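# Push a crate into a taped floor outline

## Task

Shove the crate until it rests flat on the floor within the taped lines, aligned with the outline, without ever tipping it over; any number of the three robots may help. At the end every robot must have released the crate and backed away, none may have fallen or be left leaning, and the crate must stay in place without a robot holding it there.

## Robot and tools

Robots: three identical Hello Robot Stretch 3 units named r1, r2, r3. Each has a two-wheeled base (0.33 m long, 0.34 m wide, passive omni wheel at the rear), a lift on a mast, and one arm that extends toward the robot's right side. The base cannot drive sideways, so to move the gripper forward you drive the base. Turning in place pivots about the point midway between the drive wheels, 0.05 m behind the front edge. With the arm in and the wrist folded, the turning sweep has a radius of 0.28 m. An unfolded, level wrist reaches past that circle.

Frames: the base frame sits on the floor between the drive wheels, with x forward, y left and z up. hand_pose is reported in it, at the point where the closed fingertips meet. The odometry frame is the base frame as it was when the scene began. Every robot reports in its own frames. Only images, lidar_m, wrist_depth_mm and head_depth_mm show where robots are relative to one another.

Tool execute_actions: arguments are actions (a list holding exactly one action, or empty to just read state and images) and cameras (a list of camera names, or ["all"]/null for every camera, [] for none). The action maps robot names to their commands. Each robot entry may contain:
- base: exactly one of {"translate_m": d}, a relative straight drive from the base's last reported position, metres, -1 to 1, forward positive; or {"rotate_rad": d}, a relative turn in place, radians, -3.2 to 3.2, counter-clockwise (left) positive.
- joints: absolute targets by name. lift_m 0 to 1.1 (arm height); arm_m 0 to 0.52 (extension); wrist_yaw_rad -1.345 to 4.42 (0 along the arm, positive toward the front, 3.0 folded over the base); wrist_pitch_rad -1.57 to 0.451 (negative tips the fingers down); wrist_roll_rad -2.911 to 2.911; gripper_m -0.089 to 0.179 (larger is wider; the real fingertip gap is about 0.007 to 0.025 less; the gap is closed below 0.007); head_pan_rad -3.953 to 1.73 (-1.57 looks along the arm); head_tilt_rad -1.53 to 0.419 (negative looks down).
- contact_limits: {"arm_m": effort percent 1 to 100}. The arm then halts with contact_stop near that effort. Lower values are gentler, but a value that is too low stops at once. Values above the maximum are cut down.
All motions start together. No action runs longer than 15 s. An unknown key or an out-of-range value rejects the whole call. Anything left out may still be driving toward an earlier target. Example: {"r1": {"base": {"translate_m": 0.3}}, "r3": {"joints": {"head_pan_rad": -0.8}}}.

wait: seconds 0 to 10. Nothing new is commanded. It returns state and images. zoom_image: camera plus region [x0,y0,x1,y1] in pixels of that camera's latest full image, at most 504x504. finished_scene: scene number (1 or 2). It ends the scene for good and reports success. Call it only once the crate sits in place and the robots are clear.

Results: base_status and joint_status give how each motion ended. "done" for the base means the wheels turned the full amount, even with slip. "off_target" means the part stopped short and may still be pushing. After contact_stop, time_out or torque_fault the old target is dropped. A joint stopped by contact goes slack until you command it again. on_its_own covers uncommanded parts; its "held at" value is a target, not a position. motor_effort is in percent, with the peak in brackets. Readings are noisy and biased, and wheel effort is positive when pushing forward. base_odometry counts wheel turns, so slip shows up as travel. turned_by_wheels and turned_by_imu give the turn since the last result. base_tilt is in degrees (forward/right positive, a few degrees of bias). lidar_m has 12 sectors of 30 degrees: the first points straight ahead, then counter-clockwise (4th left, 7th behind, 10th right). It sees 0.15 to 12 m in a plane 0.17 m up and can see other robots; "-" means nothing was seen. wrist_depth_mm and head_depth_mm are 7x7 median-depth grids. If any call reports a stop, the remaining calls in that reply do not run.

Speed: the base reaches 0.30 m/s only with the arm stowed (lift_m under 0.30, arm_m under 0.03, wrist_yaw_rad over 2.54). Otherwise it is capped at 0.10 m/s. To fold or unfold the wrist safely, keep lift_m between 0.32 and 0.95, pitch -0.4 and roll near 0. With yaw below -0.4, keep pitch at -0.5 or lower.

Avoid: robots pressing against one another. This fails the run, nothing in the state reports it, and once bases touch even millimetres more of driving is too much. Two robots given the same drive can differ by up to 2.5 cm per metre. Push the crate low and gently so it slides rather than tips. An arm pushing a rigid thing with the gripper above about 0.45 m can tip the robot, especially on a second push after a contact stop. Driving while hooked on something immovable can also tip it. If base_tilt shows a lean, reverse the last move in small steps, pull the gripper away, and lower the lift to about 0.2. Wrist servos cut out for 10 s after sustained strain. A loose object may occasionally get nudged by itself. At the end, release the crate and move away. There are two scenes, and the next scene's task comes in finished_scene's result.

Each tool is called after "Call:" as name(argument=value, ...), one argument or row to a line, values as JSON.

## Session

Call:
execute_actions(
  actions=[],
)

Scene clock: 0.00 s.
r1.base_odometry: x=+0.000 y=+0.000 heading=+0.000 (m, m, rad; r1's odometry frame)
r1.turned_by_wheels: +0.000 (rad since the last result)
r1.turned_by_imu: +0.000 (rad since the last result)
r1.base_tilt: forward=+1.2 right=+0.9 (deg)
r1.lidar_m: 2.78 2.27 2.25 2.49 2.68 2.66 2.94 2.50 2.49 2.13 1.39 1.44
r1.head_depth_mm: 1847 2782 - - - 3074 2076 / 1851 2808 - - - 3046 2038 / 1867 2837 3922 3922 3989 3000 2049 / 1874 2899 3377 3399 3499 2982 2018 / 1883 2846 2977 3021 3098 2932 2022 / 1895 2594 2660 2697 2729 2702 2018 / 1905 2395 2419 2449 2469 2466 1983
r1.base_status: not commanded
r1.joint_positions: lift_m=+0.312 arm_m=+0.001 wrist_yaw_rad=+2.853 wrist_pitch_rad=-0.488 wrist_roll_rad=+0.004 gripper_m=+0.037 head_pan_rad=-0.006 head_tilt_rad=+0.013
r1.joint_status: not commanded
r1.motor_effort: left_wheel=+0 right_wheel=-1 lift_m=+22 arm_m=+1 wrist_yaw_rad=+0 wrist_pitch_rad=+5 wrist_roll_rad=+0 gripper_m=+0 head_pan_rad=+0 head_tilt_rad=+3 (%)
r1.hand_pose: x=+0.0401 y=+0.0602 z=+0.3095 quat_wxyz=(+0.268, +0.705, +0.070, +0.653) (m; r1's base frame)
r1.wrist_depth_mm: - - - - - - - / - - - 911 - - - / - 843 856 811 814 823 818 / 684 709 686 670 672 667 663 / 578 - 584 570 570 559 553 / 494 504 - 479 472 479 477 / 442 - - 429 422 425 422
r2.base_odometry: x=+0.000 y=+0.000 heading=+0.000 (m, m, rad; r2's odometry frame)
r2.turned_by_wheels: +0.000 (rad since the last result)
r2.turned_by_imu: +0.000 (rad since the last result)
r2.base_tilt: forward=-0.7 right=-1.2 (deg)
r2.lidar_m: 4.26 1.75 1.12 1.02 1.03 1.27 2.54 1.60 1.53 0.98 1.18 2.14
r2.head_depth_mm: 1897 2746 - - - 2993 2017 / 1924 2570 - - - 2955 2008 / 1927 2982 - - - 2969 2007 / 1921 3003 - - - 2971 2014 / 1927 3034 - - - 2967 1999 / 1907 3019 - - - 2924 2000 / 1929 3043 - - - 2962 1996
r2.base_status: not commanded
r2.joint_positions: lift_m=+0.524 arm_m=+0.003 wrist_yaw_rad=+2.939 wrist_pitch_rad=-0.574 wrist_roll_rad=-0.015 gripper_m=+0.037 head_pan_rad=-0.017 head_tilt_rad=-0.005
r2.joint_status: not commanded
r2.motor_effort: left_wheel=+1 right_wheel=-1 lift_m=+42 arm_m=+0 wrist_yaw_rad=+0 wrist_pitch_rad=+7 wrist_roll_rad=-1 gripper_m=+0 head_pan_rad=+0 head_tilt_rad=+3 (%)
r2.hand_pose: x=+0.0195 y=+0.0500 z=+0.5034 quat_wxyz=(+0.267, +0.690, +0.133, +0.660) (m; r2's base frame)
r2.wrist_depth_mm: - 950 - - - - - / - - - - - - - / 989 - - - - - - / 970 - 969 981 - 961 982 / 840 822 850 835 843 831 843 / 723 741 - 731 735 718 735 / 646 638 652 652 644 647 641
r3.base_odometry: x=+0.000 y=+0.000 heading=+0.000 (m, m, rad; r3's odometry frame)
r3.turned_by_wheels: +0.000 (rad since the last result)
r3.turned_by_imu: +0.000 (rad since the last result)
r3.base_tilt: forward=-0.5 right=-0.8 (deg)
r3.lidar_m: 2.48 0.54 2.45 2.97 2.86 2.94 2.51 2.38 2.48 1.14 0.96 2.12
r3.head_depth_mm: 1810 2774 3667 3685 3764 2732 1911 / 1815 2755 3295 3316 3257 2885 1876 / 1846 2810 3040 3037 3137 3031 2014 / 1834 2699 2803 2862 2847 2785 2033 / 1849 2561 2606 2599 2635 2671 2034 / 1860 2428 2419 2400 2447 2495 1990 / 1876 2241 2262 2289 2298 2315 2003
r3.base_status: not commanded
r3.joint_positions: lift_m=+0.448 arm_m=+0.000 wrist_yaw_rad=+3.001 wrist_pitch_rad=-0.566 wrist_roll_rad=+0.011 gripper_m=+0.037 head_pan_rad=-0.001 head_tilt_rad=-0.003
r3.joint_status: not commanded
r3.motor_effort: left_wheel=+0 right_wheel=+1 lift_m=+18 arm_m=-1 wrist_yaw_rad=-1 wrist_pitch_rad=+6 wrist_roll_rad=+1 gripper_m=+0 head_pan_rad=+0 head_tilt_rad=+2 (%)
r3.hand_pose: x=+0.0074 y=+0.0559 z=+0.4290 quat_wxyz=(+0.246, +0.695, +0.148, +0.660) (m; r3's base frame)
r3.wrist_depth_mm: - - - - - - - / - - - - - - 712 / 921 922 944 951 - 729 675 / 774 775 787 790 808 624 497 / 674 664 - 691 712 652 563 / 580 590 - 609 619 613 601 / 521 536 - 527 533 544 543
pictures: r1_head_camera (sideways: a quarter turn clockwise sets it upright), r1_nav_camera (sideways: a quarter turn counterclockwise sets it upright), r1_wrist_camera, r2_head_camera (sideways: a quarter turn clockwise sets it upright), r2_nav_camera (sideways: a quarter turn counterclockwise sets it upright), r2_wrist_camera, r3_head_camera (sideways: a quarter turn clockwise sets it upright), r3_nav_camera (sideways: a quarter turn counterclockwise sets it upright), r3_wrist_camera
Images, in order (width x height): r1_head_camera 896x504, r1_nav_camera 672x504, r1_wrist_camera 644x364, r2_head_camera 896x504, r2_nav_camera 672x504, r2_wrist_camera 644x364, r3_head_camera 896x504, r3_nav_camera 672x504, r3_wrist_camera 644x364.

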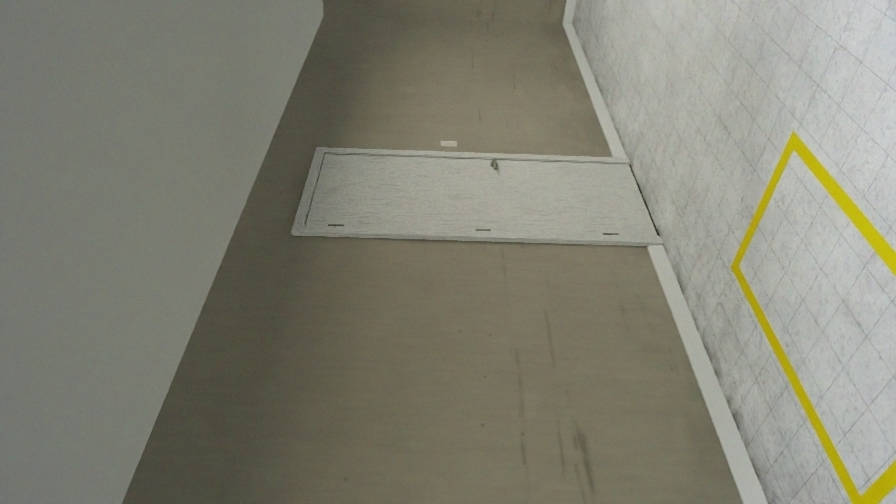

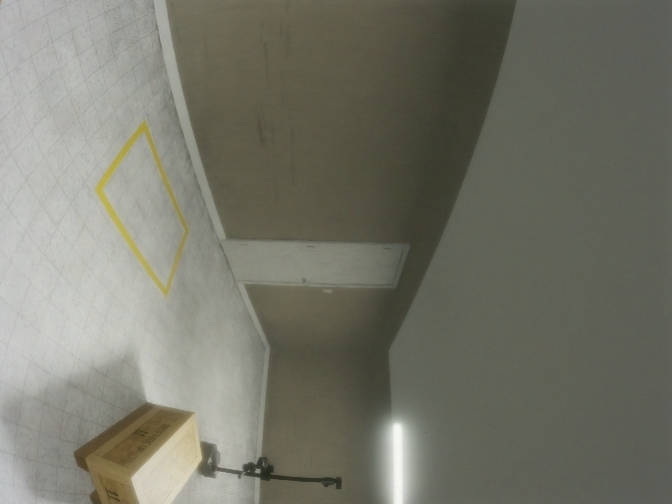

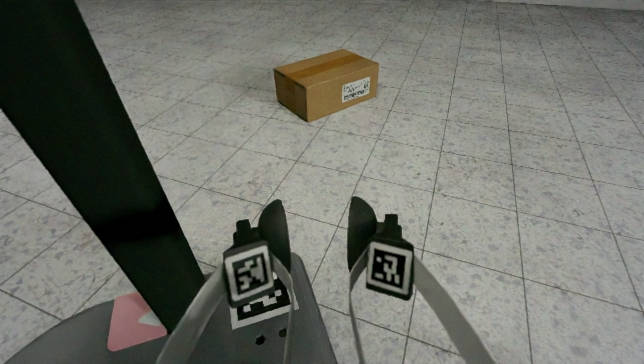

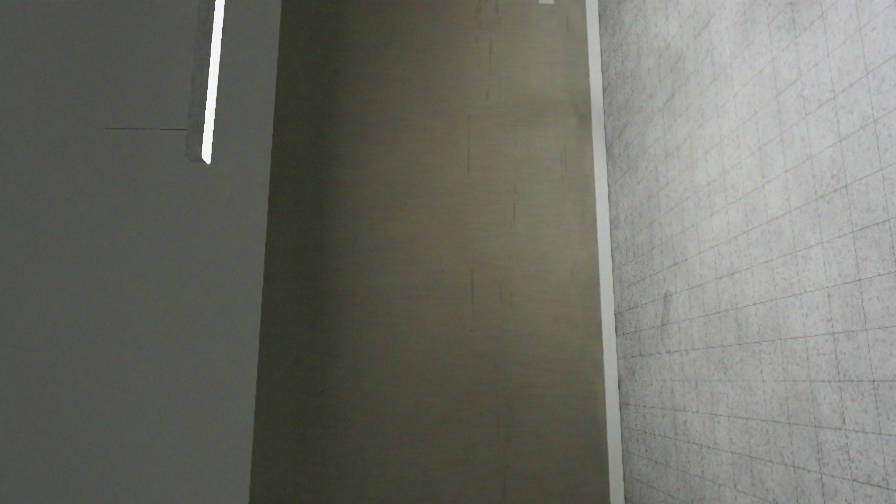

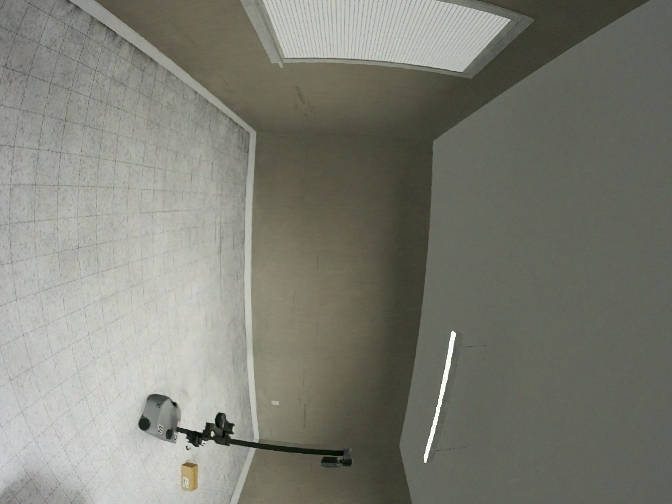

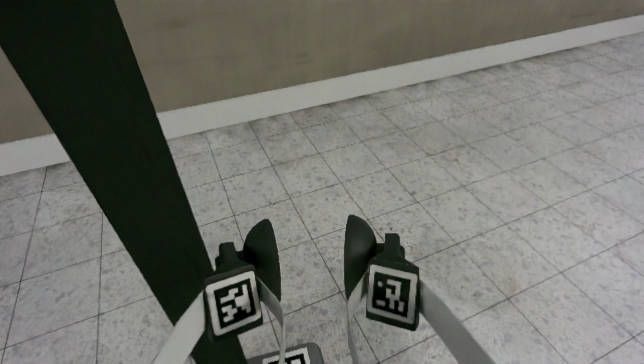

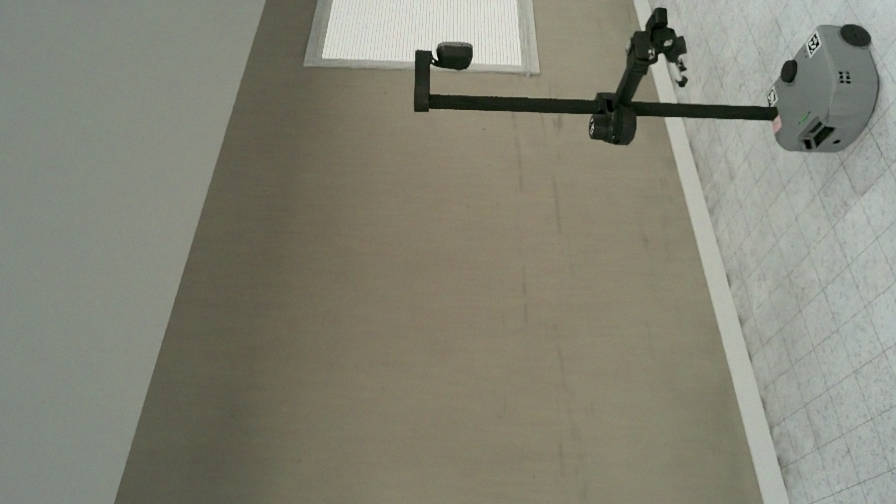

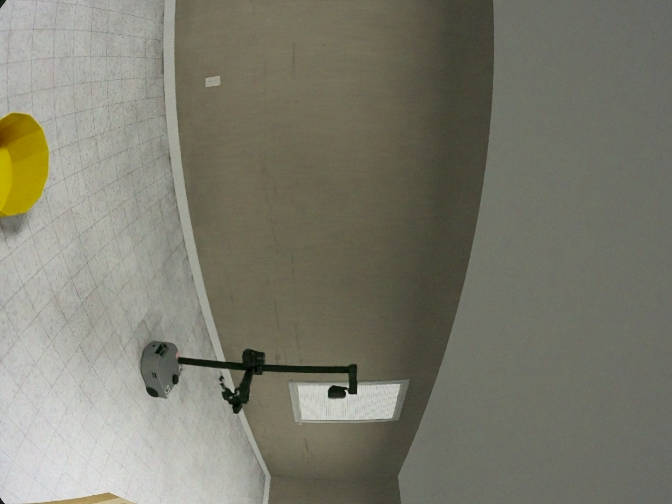

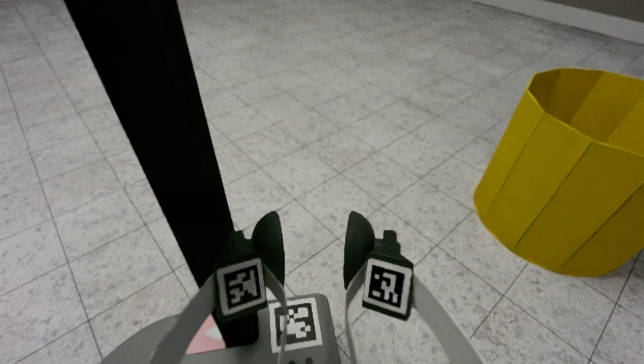

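Call:
execute_actions(
  actions=[
    {"r1":{"joints":{"head_pan_rad":-0.9,"head_tilt_rad":-0.5}},"r3":{"joints":{"head_pan_rad":-1.1,"head_tilt_rad":-0.6}},"r2":{"joints":{"head_pan_rad":-1.5,"head_tilt_rad":-0.5}}},
  ],
)

Scene clock: 24.07 s.
r1.base_odometry: x=+0.000 y=+0.000 heading=+0.000 (m, m, rad; r1's odometry frame)
r1.turned_by_wheels: +0.000 (rad since the last result)
r1.turned_by_imu: -0.001 (rad since the last result)
r1.base_tilt: forward=+1.1 right=+0.9 (deg)
r1.lidar_m: 2.77 2.27 2.26 2.50 2.67 2.66 2.93 2.51 2.49 2.13 1.39 1.45
r1.head_depth_mm: - - - 2592 1914 1512 1247 / - - - 2583 1901 1513 1243 / - - 3570 2345 1899 1506 1250 / - - 3980 1796 1786 1505 1245 / - - 3413 1880 1842 1498 1242 / - - 3915 2086 1882 1493 1240 / - - 3952 2545 1887 1496 1234
r1.base_status: not commanded
r1.joint_positions: lift_m=+0.312 arm_m=+0.001 wrist_yaw_rad=+2.853 wrist_pitch_rad=-0.488 wrist_roll_rad=+0.004 gripper_m=+0.037 head_pan_rad=-0.893 head_tilt_rad=-0.493
r1.joint_status: all done
r1.motor_effort: left_wheel=+0(0) right_wheel=+0(1) lift_m=+23(23) arm_m=+1(1) wrist_yaw_rad=+0(1) wrist_pitch_rad=+5(5) wrist_roll_rad=+0(0) gripper_m=-1(0) head_pan_rad=-4(41) head_tilt_rad=-4(40) (%)
r1.hand_pose: x=+0.0401 y=+0.0602 z=+0.3095 quat_wxyz=(+0.268, +0.705, +0.070, +0.653) (m; r1's base frame)
r1.wrist_depth_mm: - - - - - - - / - - - 888 - - - / - 851 820 829 839 818 812 / 678 701 673 660 673 666 672 / 579 - 596 558 569 559 553 / 497 500 - 491 458 478 483 / 445 - - 434 421 425 423
r2.base_odometry: x=+0.000 y=+0.000 heading=+0.000 (m, m, rad; r2's odometry frame)
r2.turned_by_wheels: +0.000 (rad since the last result)
r2.turned_by_imu: -0.001 (rad since the last result)
r2.base_tilt: forward=-0.6 right=-1.2 (deg)
r2.lidar_m: 4.26 1.76 1.13 1.02 1.03 1.27 2.53 1.61 1.53 0.98 1.18 2.14
r2.head_depth_mm: 3332 3640 3951 2683 1976 1536 1273 / 3285 3630 3895 1871 1800 1524 1264 / 3257 3656 3894 1845 1577 1531 1258 / 3226 3573 3814 2648 1429 1473 1256 / 3207 3568 3712 2638 1385 1452 1250 / 3173 3493 3744 2601 1711 1506 1241 / 3139 3478 3755 2589 1897 1506 1244
r2.base_status: not commanded
r2.joint_positions: lift_m=+0.524 arm_m=+0.003 wrist_yaw_rad=+2.939 wrist_pitch_rad=-0.574 wrist_roll_rad=-0.015 gripper_m=+0.037 head_pan_rad=-1.493 head_tilt_rad=-0.494
r2.joint_status: all done
r2.motor_effort: left_wheel=+0(0) right_wheel=-1(1) lift_m=+42(42) arm_m=+0(0) wrist_yaw_rad=+1(0) wrist_pitch_rad=+7(8) wrist_roll_rad=-1(1) gripper_m=+0(0) head_pan_rad=-2(27) head_tilt_rad=-5(42) (%)
r2.hand_pose: x=+0.0195 y=+0.0500 z=+0.5034 quat_wxyz=(+0.267, +0.690, +0.133, +0.660) (m; r2's base frame)
r2.wrist_depth_mm: - 940 - - - - - / - - - - - - - / 951 - - - - - - / 985 - 986 978 994 991 990 / 847 818 885 825 839 813 866 / 725 735 - 722 748 728 722 / 649 642 643 657 632 650 644
r3.base_odometry: x=+0.000 y=+0.000 heading=+0.000 (m, m, rad; r3's odometry frame)
r3.turned_by_wheels: +0.000 (rad since the last result)
r3.turned_by_imu: -0.001 (rad since the last result)
r3.base_tilt: forward=-0.7 right=-0.8 (deg)
r3.lidar_m: 2.48 0.54 2.45 2.97 2.86 2.93 2.52 2.39 2.48 1.14 0.96 2.12
r3.head_depth_mm: - - 3452 2338 1802 1451 1209 / - - 3367 2316 1764 1438 1205 / - - 3293 2286 1542 1430 1193 / - - 3299 1585 1355 1420 1198 / - - 3207 1576 1578 1413 1194 / - - 3158 1734 1725 1395 1177 / - - 3101 2214 1710 1389 1172
r3.base_status: not commanded
r3.joint_positions: lift_m=+0.448 arm_m=+0.000 wrist_yaw_rad=+3.001 wrist_pitch_rad=-0.566 wrist_roll_rad=+0.011 gripper_m=+0.037 head_pan_rad=-1.093 head_tilt_rad=-0.592
r3.joint_status: all done
r3.motor_effort: left_wheel=-1(0) right_wheel=+1(0) lift_m=+18(18) arm_m=-1(1) wrist_yaw_rad=+0(1) wrist_pitch_rad=+6(6) wrist_roll_rad=+1(1) gripper_m=-1(0) head_pan_rad=-2(27) head_tilt_rad=-2(24) (%)
r3.hand_pose: x=+0.0074 y=+0.0559 z=+0.4290 quat_wxyz=(+0.246, +0.695, +0.148, +0.660) (m; r3's base frame)
r3.wrist_depth_mm: - - - - - - - / - - - - - - 704 / 944 922 947 930 - 724 667 / 787 772 799 796 813 625 494 / 662 659 - 695 702 660 550 / 582 588 - 601 621 612 604 / 511 535 - 531 532 538 539
pictures: r1_head_camera (sideways: a quarter turn clockwise sets it upright), r1_nav_camera (sideways: a quarter turn counterclockwise sets it upright), r1_wrist_camera, r2_head_camera (sideways: a quarter turn clockwise sets it upright), r2_nav_camera (sideways: a quarter turn counterclockwise sets it upright), r2_wrist_camera, r3_head_camera (sideways: a quarter turn clockwise sets it upright), r3_nav_camera (sideways: a quarter turn counterclockwise sets it upright), r3_wrist_camera
camera_calibration (this result's frames):
r1_head_camera: T_world_to_cam=[[-0.335061, 0.355893, -0.872396, 1.1563], [0.75282, 0.6579, -0.0207461, 0.0249793], [0.566566, -0.663708, -0.48836, 0.591905], [0, 0, 0, 1]] pos_world=[0.0332751, -0.0351026, 1.29834]
r1_nav_camera: T_world_to_cam=[[0.317654, -0.338563, 0.885703, -1.118], [-0.793157, -0.606748, 0.052531, -0.00867066], [0.519614, -0.719188, -0.46127, 0.554586], [0, 0, 0, 1]] pos_world=[0.0600885, 0.0150781, 1.24648]
r1_wrist_camera: T_world_to_cam=[[0.936761, -0.348327, -0.0338712, -0.0091904], [-0.249971, -0.598219, -0.761346, 0.309395], [0.244935, 0.721666, -0.64746, 0.312854], [0, 0, 0, 1]] pos_world=[0.00932021, -0.0438915, 0.437806]
r2_head_camera: T_world_to_cam=[[-0.0474573, 0.502087, -0.863514, 1.14012], [0.99875, 0.0374249, -0.0331291, 0.0344741], [0.0156832, -0.864007, -0.503235, 0.61056], [0, 0, 0, 1]] pos_world=[0.0101006, -0.0462021, 1.29291]
r2_nav_camera: T_world_to_cam=[[0.0809493, -0.469159, 0.879396, -1.1045], [-0.992926, -0.114846, 0.0301297, 0.0252841], [0.0868591, -0.875614, -0.475137, 0.574956], [0, 0, 0, 1]] pos_world=[0.0645734, -0.0118417, 1.24371]
r2_wrist_camera: T_world_to_cam=[[0.970497, -0.240395, 0.0185813, -0.0259973], [-0.152139, -0.670338, -0.726293, 0.439652], [0.187053, 0.702038, -0.687134, 0.470036], [0, 0, 0, 1]] pos_world=[0.004197, -0.0415172, 0.642777]
r3_head_camera: T_world_to_cam=[[-0.294594, 0.478432, -0.827234, 1.09183], [0.893525, 0.444863, -0.0609141, 0.06986], [0.338863, -0.757099, -0.558545, 0.684265], [0, 0, 0, 1]] pos_world=[0.0273529, -0.0353878, 1.28965]
r3_nav_camera: T_world_to_cam=[[0.245487, -0.489742, 0.836594, -1.04338], [-0.863617, -0.502499, -0.0407459, 0.102785], [0.440342, -0.712494, -0.546306, 0.664576], [0, 0, 0, 1]] pos_world=[0.0522633, 0.0141674, 1.24014]
r3_wrist_camera: T_world_to_cam=[[0.980109, -0.19811, -0.011745, 0.00835099], [-0.142233, -0.659931, -0.73774, 0.389884], [0.138403, 0.724737, -0.674983, 0.412552], [0, 0, 0, 1]] pos_world=[-0.00982895, -0.0400404, 0.566197]
Images, in order (width x height): r1_head_camera 896x504, r1_nav_camera 672x504, r1_wrist_camera 644x364, r2_head_camera 896x504, r2_nav_camera 672x504, r2_wrist_camera 644x364, r3_head_camera 896x504, r3_nav_camera 672x504, r3_wrist_camera 644x364.

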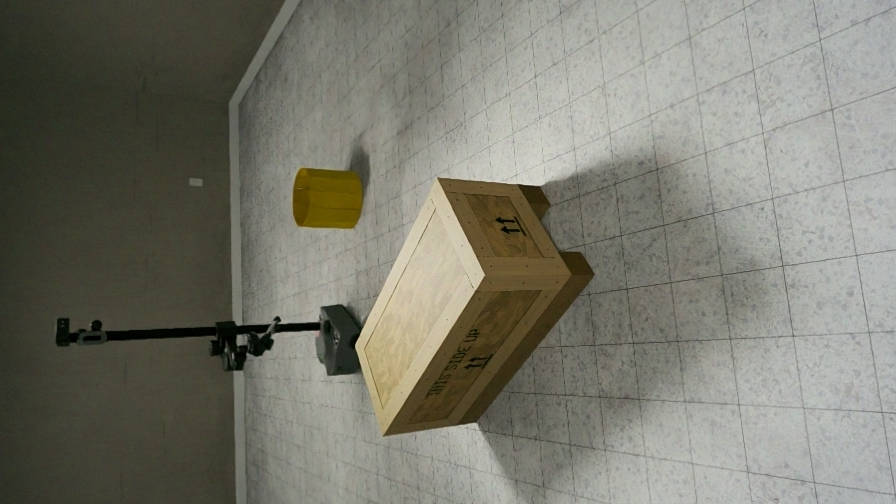

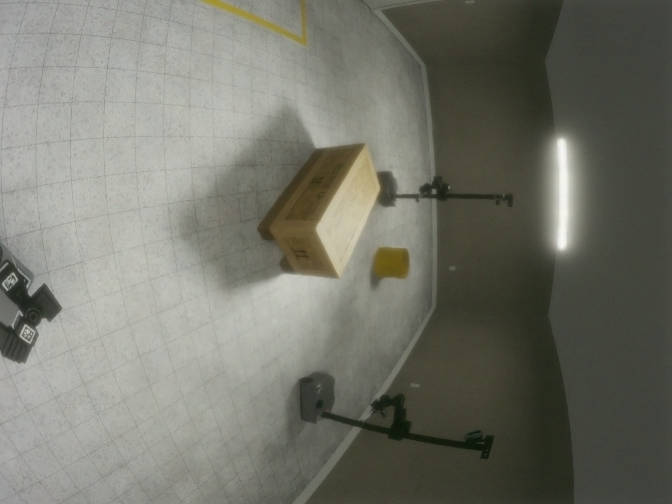

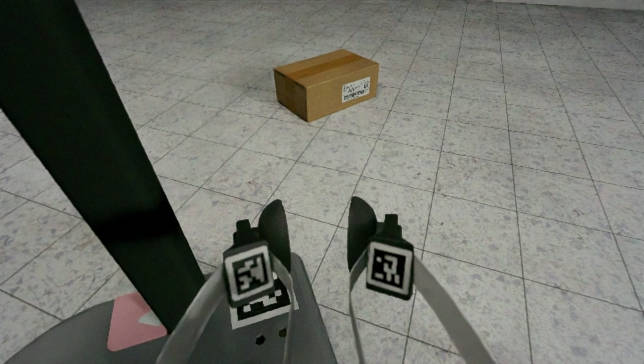

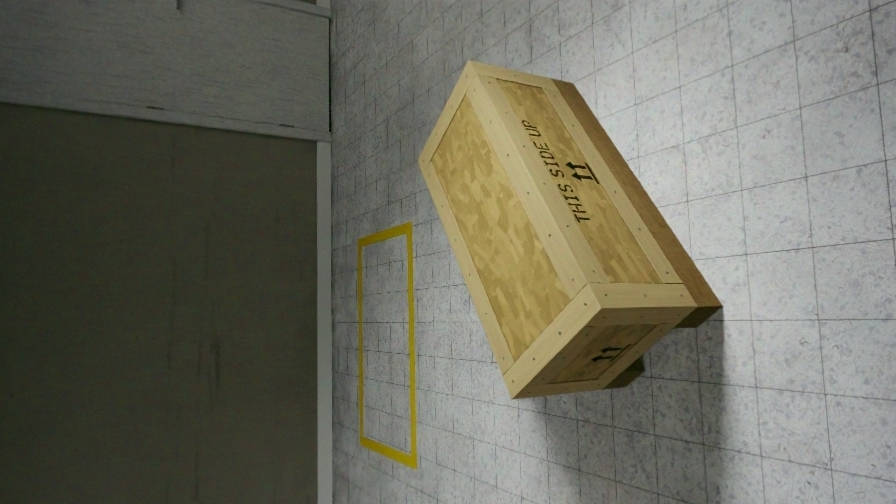

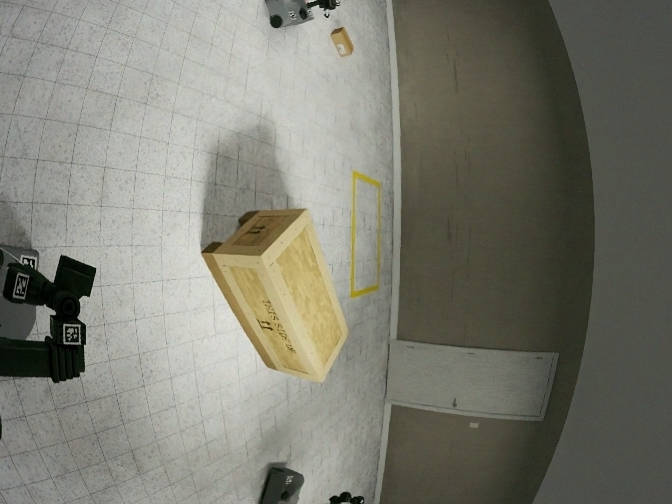

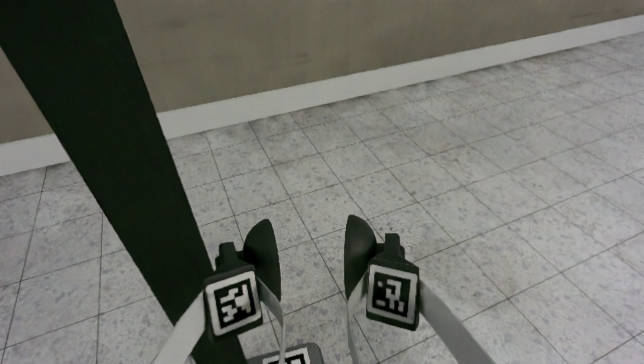

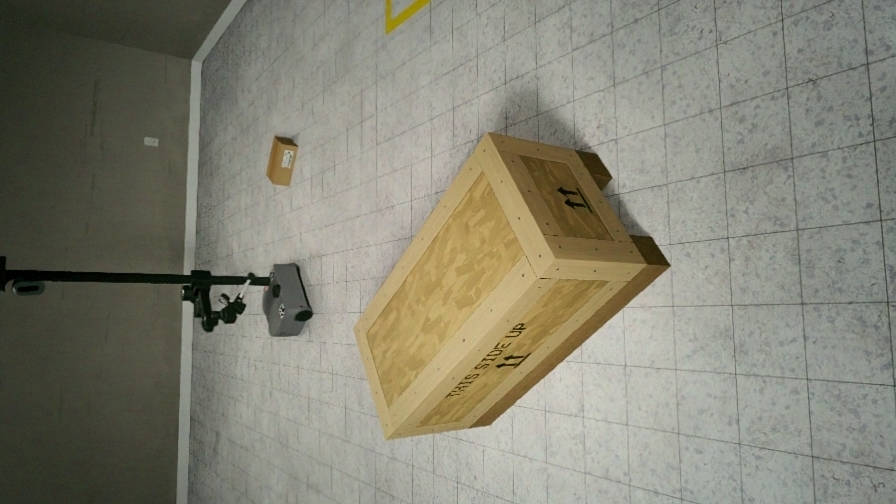

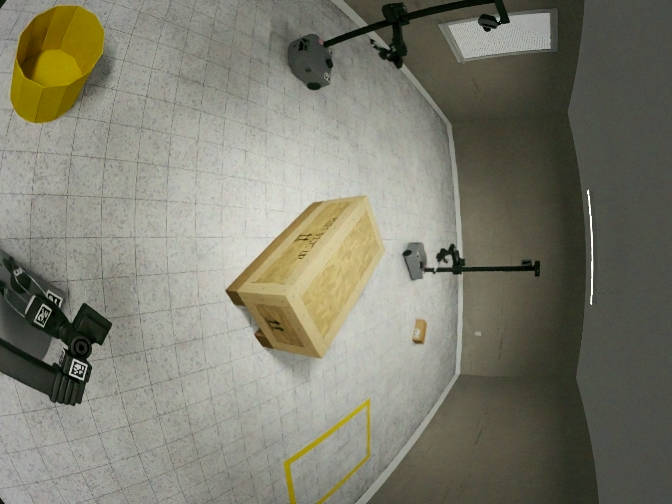

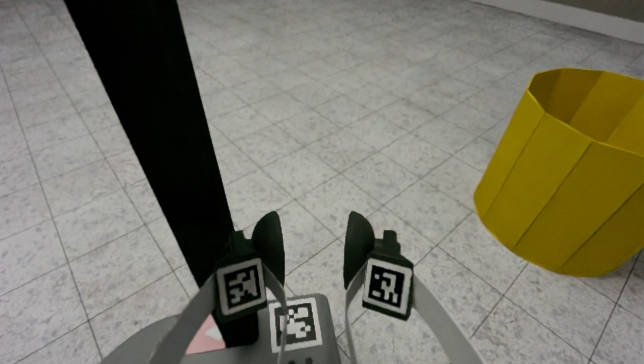

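Call:
execute_actions(
  actions=[
    {"r2":{"base":{"rotate_rad":-1.41},"joints":{"head_pan_rad":0,"head_tilt_rad":-0.9}},"r3":{"base":{"rotate_rad":-2.28},"joints":{"lift_m":0.27,"head_pan_rad":0,"head_tilt_rad":-0.6}}},
  ],
  cameras=["r2_head_camera","r3_head_camera"],
)

Call:
execute_actions(
  actions=[
    {"r2":{"base":{"translate_m":0.75}},"r3":{"base":{"translate_m":1.0}}},
  ],
  cameras=["r2_head_camera","r3_head_camera","r2_nav_camera"],
)

Scene clock: 147.57 s.
r1.base_odometry: x=+0.000 y=+0.000 heading=+0.000 (m, m, rad; r1's odometry frame)
r1.turned_by_wheels: +0.000 (rad since the last result)
r1.turned_by_imu: -0.001 (rad since the last result)
r1.base_tilt: forward=+1.2 right=+0.9 (deg)
r1.lidar_m: 2.77 2.27 2.26 2.49 2.67 2.66 2.93 2.52 2.49 2.10 1.39 1.45
r1.head_depth_mm: - - - 2609 1909 1505 1247 / - - - 2587 1912 1509 1243 / - - 3488 2334 1921 1512 1249 / - - 3737 1793 1784 1505 1243 / - - 3320 1878 1826 1501 1240 / - - 3965 2111 1876 1492 1238 / - - 3937 2531 1867 1488 1236
r1.base_status: not commanded
r1.joint_positions: lift_m=+0.312 arm_m=+0.001 wrist_yaw_rad=+2.853 wrist_pitch_rad=-0.488 wrist_roll_rad=+0.004 gripper_m=+0.037 head_pan_rad=-0.893 head_tilt_rad=-0.493
r1.joint_status: not commanded
r1.motor_effort: left_wheel=+0(1) right_wheel=+0(0) lift_m=+23(22) arm_m=+1(1) wrist_yaw_rad=+1(1) wrist_pitch_rad=+5(5) wrist_roll_rad=+0(0) gripper_m=+0(1) head_pan_rad=-4(4) head_tilt_rad=-4(4) (%)
r1.hand_pose: x=+0.0401 y=+0.0602 z=+0.3095 quat_wxyz=(+0.268, +0.705, +0.070, +0.653) (m; r1's base frame)
r1.wrist_depth_mm: - - - - - - - / - - - 891 - - - / - 832 819 850 840 802 793 / 669 712 685 674 667 671 679 / 565 - 599 576 572 564 554 / 496 496 - 491 473 478 480 / 444 - - 433 421 423 422
r2.base_odometry: x=+0.000 y=+0.000 heading=-1.410 (m, m, rad; r2's odometry frame)
r2.turned_by_wheels: -1.410 (rad since the last result)
r2.turned_by_imu: -1.406 (rad since the last result)
r2.base_tilt: forward=-0.7 right=-1.1 (deg)
r2.lidar_m: 0.98 3.91 2.14 3.94 1.45 1.06 1.02 1.07 1.46 4.06 1.61 1.23
r2.head_depth_mm: 3274 2452 1827 1644 1436 1248 1115 / 3231 1697 1613 1646 1422 1242 1107 / 3192 1676 1466 1622 1410 1235 1100 / 3161 2427 1383 1560 1406 1236 1096 / 3125 2392 1463 1601 1395 1227 1092 / 3098 2360 1918 1610 1389 1223 1087 / 3047 2332 1898 1590 1387 1214 1089
r2.base_status: done
r2.joint_positions: lift_m=+0.524 arm_m=+0.003 wrist_yaw_rad=+2.939 wrist_pitch_rad=-0.574 wrist_roll_rad=-0.015 gripper_m=+0.037 head_pan_rad=-0.007 head_tilt_rad=-0.889
r2.joint_status: all done
r2.motor_effort: left_wheel=+3(5) right_wheel=-4(7) lift_m=+42(42) arm_m=+0(0) wrist_yaw_rad=+0(1) wrist_pitch_rad=+7(7) wrist_roll_rad=-1(0) gripper_m=+0(0) head_pan_rad=+3(24) head_tilt_rad=-8(42) (%)
r2.hand_pose: x=+0.0195 y=+0.0500 z=+0.5034 quat_wxyz=(+0.267, +0.690, +0.133, +0.660) (m; r2's base frame)
r2.wrist_depth_mm: - - - - - - - / - - - - - - - / - - - - - - - / 980 - 962 - 985 974 - / 855 810 863 829 847 827 845 / 723 727 - 718 753 730 734 / 646 652 655 636 631 656 645
r3.base_odometry: x=+0.000 y=+0.000 heading=-2.280 (m, m, rad; r3's odometry frame)
r3.turned_by_wheels: -2.280 (rad since the last result)
r3.turned_by_imu: -2.248 (rad since the last result)
r3.base_tilt: forward=-0.6 right=-0.9 (deg)
r3.lidar_m: 2.39 2.90 0.96 1.25 2.66 0.54 0.56 2.86 2.84 2.85 2.70 2.38
r3.head_depth_mm: 1897 2101 2325 2336 1806 1454 1213 / 1953 2169 2414 2336 1774 1431 1205 / 2011 2227 2513 2290 1772 1419 1191 / 2073 2323 2589 2260 1763 1412 1190 / 2163 2413 2708 2246 1740 1411 1180 / 2241 2494 2785 2229 1708 1397 1172 / 2314 2599 2858 2203 1695 1400 1170
r3.base_status: done
r3.joint_positions: lift_m=+0.270 arm_m=+0.000 wrist_yaw_rad=+3.001 wrist_pitch_rad=-0.566 wrist_roll_rad=+0.011 gripper_m=+0.037 head_pan_rad=-0.007 head_tilt_rad=-0.593
r3.joint_status: all done
r3.motor_effort: left_wheel=+1(7) right_wheel=-1(5) lift_m=+12(16) arm_m=-1(1) wrist_yaw_rad=-1(0) wrist_pitch_rad=+6(6) wrist_roll_rad=+1(1) gripper_m=-1(1) head_pan_rad=+2(29) head_tilt_rad=-2(3) (%)
r3.hand_pose: x=+0.0074 y=+0.0559 z=+0.2513 quat_wxyz=(+0.246, +0.695, +0.148, +0.660) (m; r3's base frame)
r3.wrist_depth_mm: - - - - 921 - - / 791 - 810 826 846 855 880 / 629 628 646 658 671 680 690 / 529 535 547 552 564 562 575 / 458 - - - 483 476 482 / - - - - 427 418 421 / - - - - 369 369 369
pictures: r2_head_camera (sideways: a quarter turn clockwise sets it upright), r3_head_camera (sideways: a quarter turn clockwise sets it upright)
camera_calibration (this result's frames):
r2_head_camera: T_world_to_cam=[[-0.797949, -0.00246954, -0.60272, 0.804794], [0.0317983, 0.998426, -0.046189, 0.0573544], [0.601886, -0.0560219, -0.796615, 0.988593], [0, 0, 0, 1]] pos_world=[0.0453399, 0.000106233, 1.27524]
r3_head_camera: T_world_to_cam=[[-0.56155, -0.037546, -0.82659, 1.09262], [0.0229719, 0.997878, -0.0609325, 0.0751942], [0.827124, -0.0532051, -0.559496, 0.682524], [0, 0, 0, 1]] pos_world=[0.047301, 0.00230254, 1.2896]
Images, in order (width x height): r2_head_camera 896x504, r3_head_camera 896x504.

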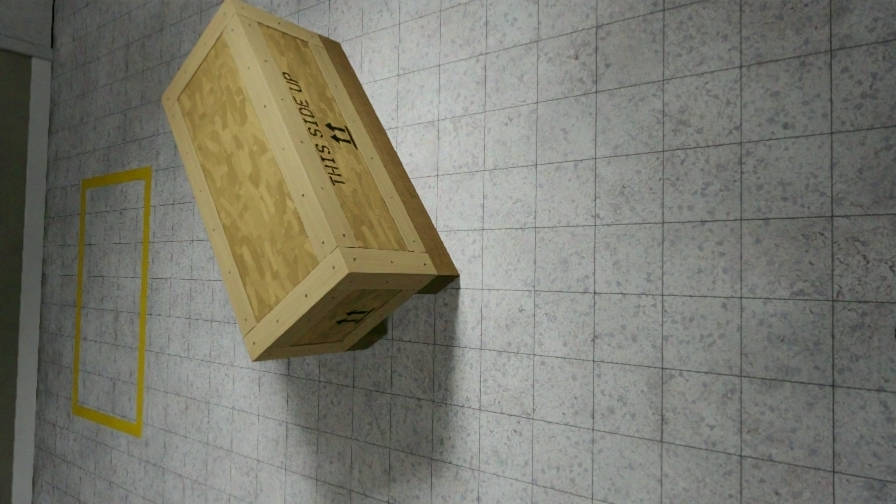

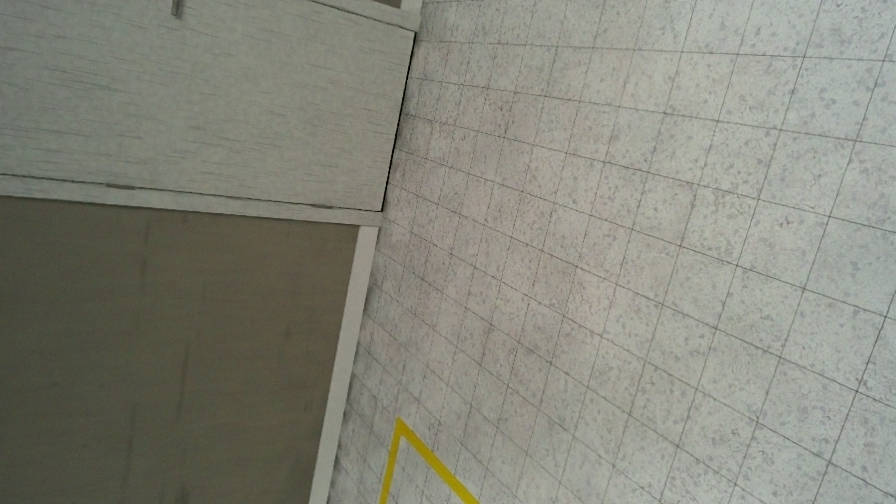

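Scene clock: 156.13 s.
r1.base_odometry: x=+0.000 y=+0.000 heading=+0.000 (m, m, rad; r1's odometry frame)
r1.turned_by_wheels: +0.000 (rad since the last result)
r1.turned_by_imu: -0.001 (rad since the last result)
r1.base_tilt: forward=+1.2 right=+0.9 (deg)
r1.lidar_m: 2.77 2.27 2.26 2.48 2.68 2.66 2.93 2.50 2.50 2.76 1.39 1.45
r1.head_depth_mm: - - 1753 2471 1912 1516 1251 / - - 3724 2595 1882 1503 1247 / - - 3496 2337 1893 1512 1246 / - - 3992 1798 1801 1498 1237 / - - 3929 1884 1839 1497 1243 / - - 3950 2103 1887 1487 1236 / - - 3898 2543 1877 1487 1237
r1.base_status: not commanded
r1.joint_positions: lift_m=+0.312 arm_m=+0.001 wrist_yaw_rad=+2.853 wrist_pitch_rad=-0.488 wrist_roll_rad=+0.004 gripper_m=+0.037 head_pan_rad=-0.893 head_tilt_rad=-0.493
r1.joint_status: not commanded
r1.motor_effort: left_wheel=+0(0) right_wheel=+0(1) lift_m=+23(23) arm_m=+1(1) wrist_yaw_rad=+0(1) wrist_pitch_rad=+5(5) wrist_roll_rad=+0(0) gripper_m=+0(0) head_pan_rad=-3(3) head_tilt_rad=-4(4) (%)
r1.hand_pose: x=+0.0401 y=+0.0602 z=+0.3095 quat_wxyz=(+0.268, +0.705, +0.070, +0.653) (m; r1's base frame)
r1.wrist_depth_mm: - - - - - - - / - - - 878 - - - / - 856 832 838 827 808 805 / 690 711 681 670 665 658 653 / 582 - 589 566 561 550 550 / 502 495 - 480 475 480 476 / 446 - - 431 426 429 419
r2.base_odometry: x=+0.120 y=-0.740 heading=-1.410 (m, m, rad; r2's odometry frame)
r2.turned_by_wheels: +0.000 (rad since the last result)
r2.turned_by_imu: +0.000 (rad since the last result)
r2.base_tilt: forward=-0.7 right=-1.1 (deg)
r2.lidar_m: 0.23 0.43 1.72 4.24 2.50 1.84 1.78 1.84 2.53 1.50 0.93 0.28
r2.head_depth_mm: 2737 2496 2002 1150 1048 1249 1111 / 2733 2460 1991 1142 998 1229 1103 / 2708 2431 1963 1131 974 1103 1103 / 2740 2376 1933 1617 970 883 1098 / 2740 2392 1930 1614 964 1160 1090 / 2769 2358 1923 1610 1332 1222 1084 / 2677 2326 1908 1599 1378 1220 1080
r2.base_status: done
r2.joint_positions: lift_m=+0.524 arm_m=+0.003 wrist_yaw_rad=+2.939 wrist_pitch_rad=-0.574 wrist_roll_rad=-0.015 gripper_m=+0.037 head_pan_rad=-0.007 head_tilt_rad=-0.889
r2.joint_status: not commanded
r2.motor_effort: left_wheel=+2(7) right_wheel=-3(3) lift_m=+42(42) arm_m=+0(0) wrist_yaw_rad=+1(0) wrist_pitch_rad=+7(7) wrist_roll_rad=+0(0) gripper_m=+0(1) head_pan_rad=+2(3) head_tilt_rad=-7(8) (%)
r2.hand_pose: x=+0.0195 y=+0.0500 z=+0.5034 quat_wxyz=(+0.267, +0.690, +0.133, +0.660) (m; r2's base frame)
r2.wrist_depth_mm: - - - - - - - / - - - - - - - / - - - - - - - / 982 - - 983 967 981 976 / 843 821 868 837 850 845 792 / 732 729 - 737 743 726 453 / 646 645 645 650 619 652 354
r3.base_odometry: x=-0.651 y=-0.759 heading=-2.280 (m, m, rad; r3's odometry frame)
r3.turned_by_wheels: +0.000 (rad since the last result)
r3.turned_by_imu: +0.002 (rad since the last result)
r3.base_tilt: forward=-0.5 right=-0.9 (deg)
r3.lidar_m: 1.44 1.76 3.34 0.99 0.99 3.33 1.53 3.53 3.16 2.63 1.63 1.43
r3.head_depth_mm: 1123 1241 1376 1555 1702 1446 1212 / 1160 1268 1429 1621 1741 1434 1198 / 1215 1336 1490 1672 1771 1431 1194 / 1248 1394 1562 1779 1740 1413 1191 / 1289 1436 1628 1875 1726 1414 1183 / 1337 1489 1695 1957 1713 1393 1174 / 1372 1560 1767 2003 1706 1390 1167
r3.base_status: done
r3.joint_positions: lift_m=+0.270 arm_m=+0.000 wrist_yaw_rad=+3.001 wrist_pitch_rad=-0.566 wrist_roll_rad=+0.011 gripper_m=+0.037 head_pan_rad=-0.007 head_tilt_rad=-0.594
r3.joint_status: not commanded
r3.motor_effort: left_wheel=+2(7) right_wheel=-1(4) lift_m=+12(12) arm_m=-1(1) wrist_yaw_rad=-1(0) wrist_pitch_rad=+6(6) wrist_roll_rad=+1(1) gripper_m=+0(0) head_pan_rad=+3(3) head_tilt_rad=-1(2) (%)
r3.hand_pose: x=+0.0074 y=+0.0559 z=+0.2513 quat_wxyz=(+0.246, +0.695, +0.148, +0.660) (m; r3's base frame)
r3.wrist_depth_mm: 752 - - - - - - / 784 - 813 837 844 869 874 / 635 627 657 655 661 677 689 / 536 536 546 543 556 561 571 / 459 - - - 483 482 486 / - - - - 429 419 419 / - - - - 367 371 371
pictures: r2_head_camera (sideways: a quarter turn clockwise sets it upright), r2_nav_camera (sideways: a quarter turn counterclockwise sets it upright), r3_head_camera (sideways: a quarter turn clockwise sets it upright)
camera_calibration (this result's frames):
r2_head_camera: T_world_to_cam=[[-0.798077, -0.00248687, -0.60255, 0.804573], [0.0317656, 0.998427, -0.0461943, 0.0573614], [0.601717, -0.056007, -0.796743, 0.988761], [0, 0, 0, 1]] pos_world=[0.0453342, 0.000107171, 1.27523]
r2_nav_camera: T_world_to_cam=[[0.77657, 0.038598, 0.628848, -0.782161], [0.0387198, -0.999159, 0.0135118, 0.040637], [0.62884, 0.013856, -0.777411, 0.96485], [0, 0, 0, 1]] pos_world=[-0.000907264, 0.0574237, 1.2414]
r3_head_camera: T_world_to_cam=[[-0.561837, -0.037577, -0.826394, 1.09236], [0.022892, 0.997879, -0.0609381, 0.075202], [0.826931, -0.0531551, -0.559785, 0.682902], [0, 0, 0, 1]] pos_world=[0.0472966, 0.00230499, 1.28958]
Images, in order (width x height): r2_head_camera 896x504, r2_nav_camera 672x504, r3_head_camera 896x504.

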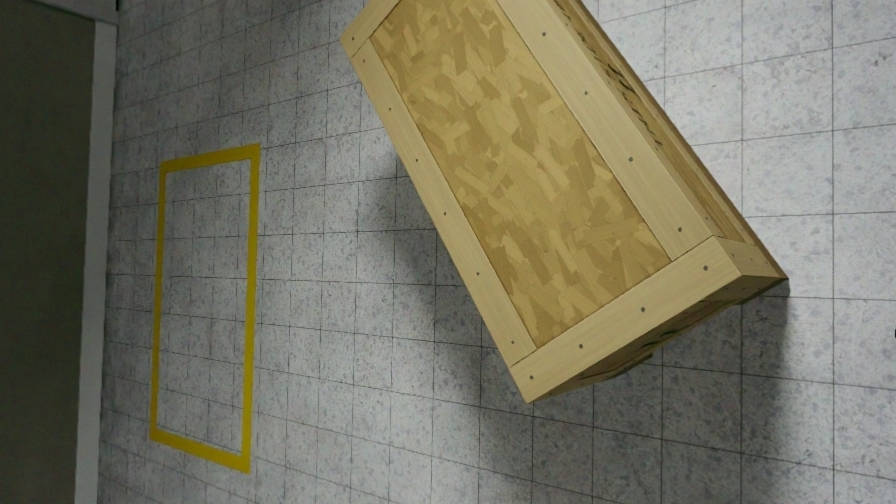

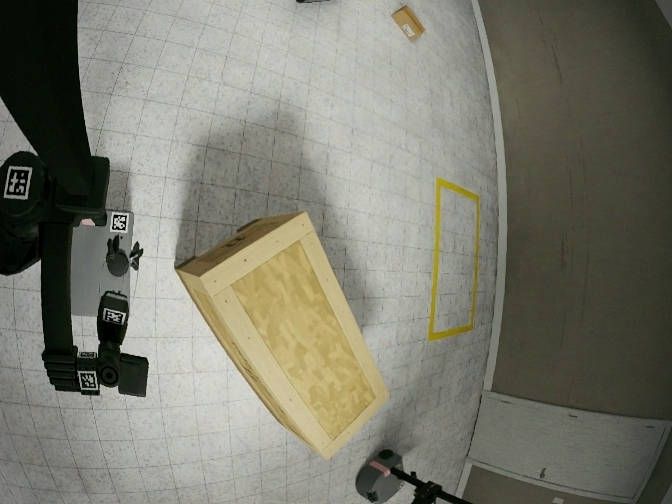

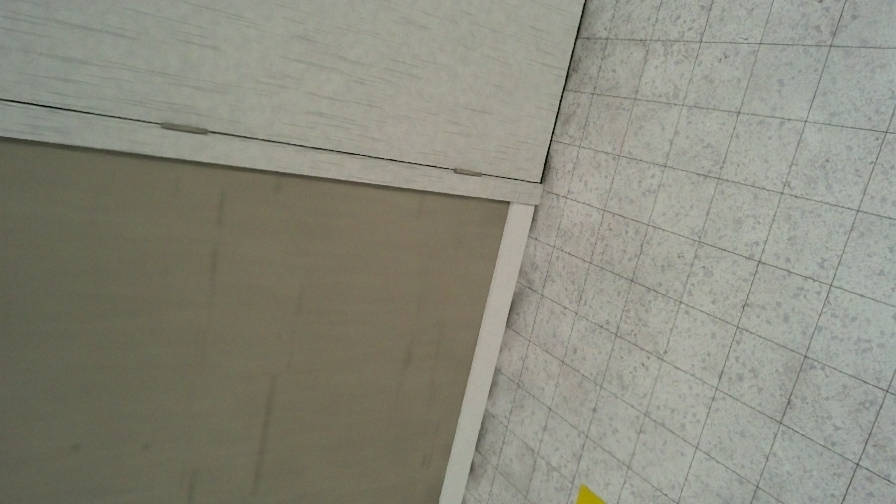

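Call:
execute_actions(
  actions=[
    {"r2":{"base":{"translate_m":0.33}},"r3":{"base":{"translate_m":0.70}}},
  ],
  cameras=["r2_head_camera","r2_nav_camera"],
)

Scene clock: 187.30 s.
r1.base_odometry: x=+0.000 y=+0.000 heading=+0.000 (m, m, rad; r1's odometry frame)
r1.turned_by_wheels: +0.000 (rad since the last result)
r1.turned_by_imu: -0.001 (rad since the last result)
r1.base_tilt: forward=+1.2 right=+0.8 (deg)
r1.lidar_m: 2.77 2.27 2.26 2.50 2.68 2.66 2.94 2.50 2.49 2.75 1.40 1.45
r1.head_depth_mm: - - - 2599 1907 1500 1246 / 1378 - 3745 2581 1828 1514 1243 / - - 3330 1893 1825 1507 1243 / - - 3954 1783 1798 1502 1237 / - - 3936 1875 1829 1497 1238 / - - 3935 2107 1882 1499 1238 / - - 3880 2537 1891 1494 1237
r1.base_status: not commanded
r1.joint_positions: lift_m=+0.312 arm_m=+0.001 wrist_yaw_rad=+2.853 wrist_pitch_rad=-0.488 wrist_roll_rad=+0.004 gripper_m=+0.037 head_pan_rad=-0.893 head_tilt_rad=-0.493
r1.joint_status: not commanded
r1.motor_effort: left_wheel=+0(1) right_wheel=+0(0) lift_m=+22(23) arm_m=+1(1) wrist_yaw_rad=+0(0) wrist_pitch_rad=+6(5) wrist_roll_rad=+0(0) gripper_m=-1(0) head_pan_rad=-3(3) head_tilt_rad=-4(4) (%)
r1.hand_pose: x=+0.0401 y=+0.0602 z=+0.3095 quat_wxyz=(+0.268, +0.705, +0.070, +0.653) (m; r1's base frame)
r1.wrist_depth_mm: - - - - - - - / - - - 868 - - - / - 843 845 828 827 818 802 / 676 691 674 669 659 662 659 / 579 - 585 575 567 562 565 / 498 499 - 483 463 479 484 / 447 - - 433 426 420 422
r2.base_odometry: x=+0.173 y=-1.066 heading=-1.410 (m, m, rad; r2's odometry frame)
r2.turned_by_wheels: +0.000 (rad since the last result)
r2.turned_by_imu: -0.893 (rad since the last result)
r2.base_tilt: forward=-0.7 right=-1.0 (deg)
r2.lidar_m: 0.16 - 0.15 0.29 4.29 4.23 2.42 1.97 1.95 2.14 1.53 1.59
r2.head_depth_mm: 3266 2471 1979 1653 1424 1244 1111 / 3215 2437 1964 1641 1418 1245 1104 / 3168 2420 1958 1634 1408 1237 1099 / 3100 2403 1930 1526 1344 1212 1096 / 3070 2387 1918 1120 960 847 766 / 3055 2334 1904 1109 960 839 752 / 2840 2176 1878 1124 952 839 749
r2.base_status: translate_m off_target (by the wheels' count: +0.3298 of +0.3300)
r2.joint_positions: lift_m=+0.524 arm_m=+0.003 wrist_yaw_rad=+2.939 wrist_pitch_rad=-0.576 wrist_roll_rad=-0.015 gripper_m=+0.037 head_pan_rad=-0.006 head_tilt_rad=-0.893
r2.joint_status: not commanded
r2.on_its_own: left_wheel is at rest, and its effort (+25) is outside its rest range (-18 to +18); right_wheel is at rest, and its effort (+23) is outside its rest range (-18 to +18)
r2.motor_effort: left_wheel=+25(59) right_wheel=+23(57) lift_m=+42(42) arm_m=+0(0) wrist_yaw_rad=+1(2) wrist_pitch_rad=+9(9) wrist_roll_rad=+0(1) gripper_m=+0(0) head_pan_rad=+2(2) head_tilt_rad=-5(8) (%)
r2.hand_pose: x=+0.0195 y=+0.0496 z=+0.5029 quat_wxyz=(+0.268, +0.689, +0.133, +0.660) (m; r2's base frame)
r2.wrist_depth_mm: - - - - - - - / - - - - - - 563 / - - - 477 453 457 448 / 991 - 989 402 378 379 377 / 826 800 867 621 323 323 324 / 729 728 - 679 290 281 281 / 649 648 649 450 244 249 255
r3.base_odometry: x=-1.107 y=-1.290 heading=-2.280 (m, m, rad; r3's odometry frame)
r3.turned_by_wheels: +0.000 (rad since the last result)
r3.turned_by_imu: +0.001 (rad since the last result)
r3.base_tilt: forward=-0.6 right=-0.7 (deg)
r3.lidar_m: 0.80 0.96 1.82 3.09 1.33 1.35 2.22 3.79 3.41 1.42 0.86 0.76
r3.head_depth_mm: 599 650 714 809 925 1084 1195 / 620 686 764 848 967 1133 1206 / 641 710 791 901 1042 1221 1192 / 659 736 828 942 1093 1306 1189 / 681 762 864 986 1152 1346 1184 / 704 787 892 1031 1228 1382 1172 / 729 822 939 1088 1295 1387 1174
r3.base_status: done
r3.joint_positions: lift_m=+0.270 arm_m=+0.000 wrist_yaw_rad=+3.001 wrist_pitch_rad=-0.566 wrist_roll_rad=+0.011 gripper_m=+0.037 head_pan_rad=-0.007 head_tilt_rad=-0.594
r3.joint_status: not commanded
r3.motor_effort: left_wheel=+2(6) right_wheel=-1(2) lift_m=+12(12) arm_m=-1(2) wrist_yaw_rad=+0(0) wrist_pitch_rad=+6(6) wrist_roll_rad=+1(1) gripper_m=-1(0) head_pan_rad=+3(3) head_tilt_rad=-2(2) (%)
r3.hand_pose: x=+0.0074 y=+0.0559 z=+0.2513 quat_wxyz=(+0.246, +0.695, +0.148, +0.660) (m; r3's base frame)
r3.wrist_depth_mm: - - - - - - - / 791 - 812 849 850 864 878 / 635 625 654 664 679 683 689 / 529 537 547 549 557 560 568 / 461 - - - 479 479 481 / - - - - 427 419 419 / - - - - 367 373 372
pictures: r2_head_camera (sideways: a quarter turn clockwise sets it upright), r2_nav_camera (sideways: a quarter turn counterclockwise sets it upright)
camera_calibration (this result's frames):
r2_head_camera: T_world_to_cam=[[-0.800648, -0.00333244, -0.599126, 0.800127], [0.0304901, 0.998462, -0.0462995, 0.0575059], [0.598359, -0.055337, -0.799315, 0.992126], [0, 0, 0, 1]] pos_world=[0.0452195, 0.000150197, 1.27506]
r2_nav_camera: T_world_to_cam=[[0.779215, 0.0394197, 0.625516, -0.777837], [0.0398554, -0.999117, 0.0133153, 0.0408859], [0.625489, 0.0145547, -0.780097, 0.968364], [0, 0, 0, 1]] pos_world=[-0.00122832, 0.0574177, 1.24142]
Images, in order (width x height): r2_head_camera 896x504, r2_nav_camera 672x504.

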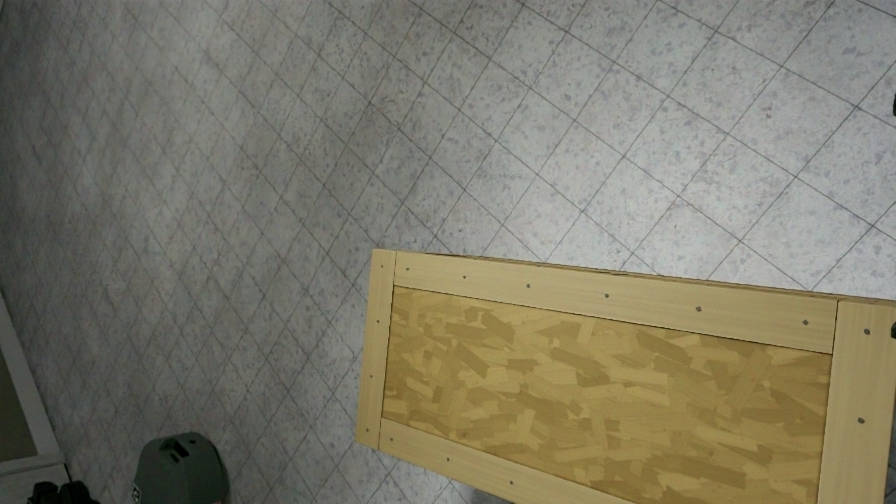

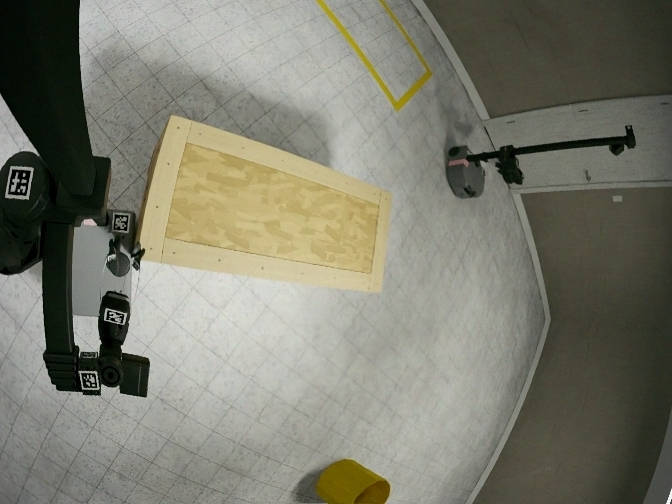

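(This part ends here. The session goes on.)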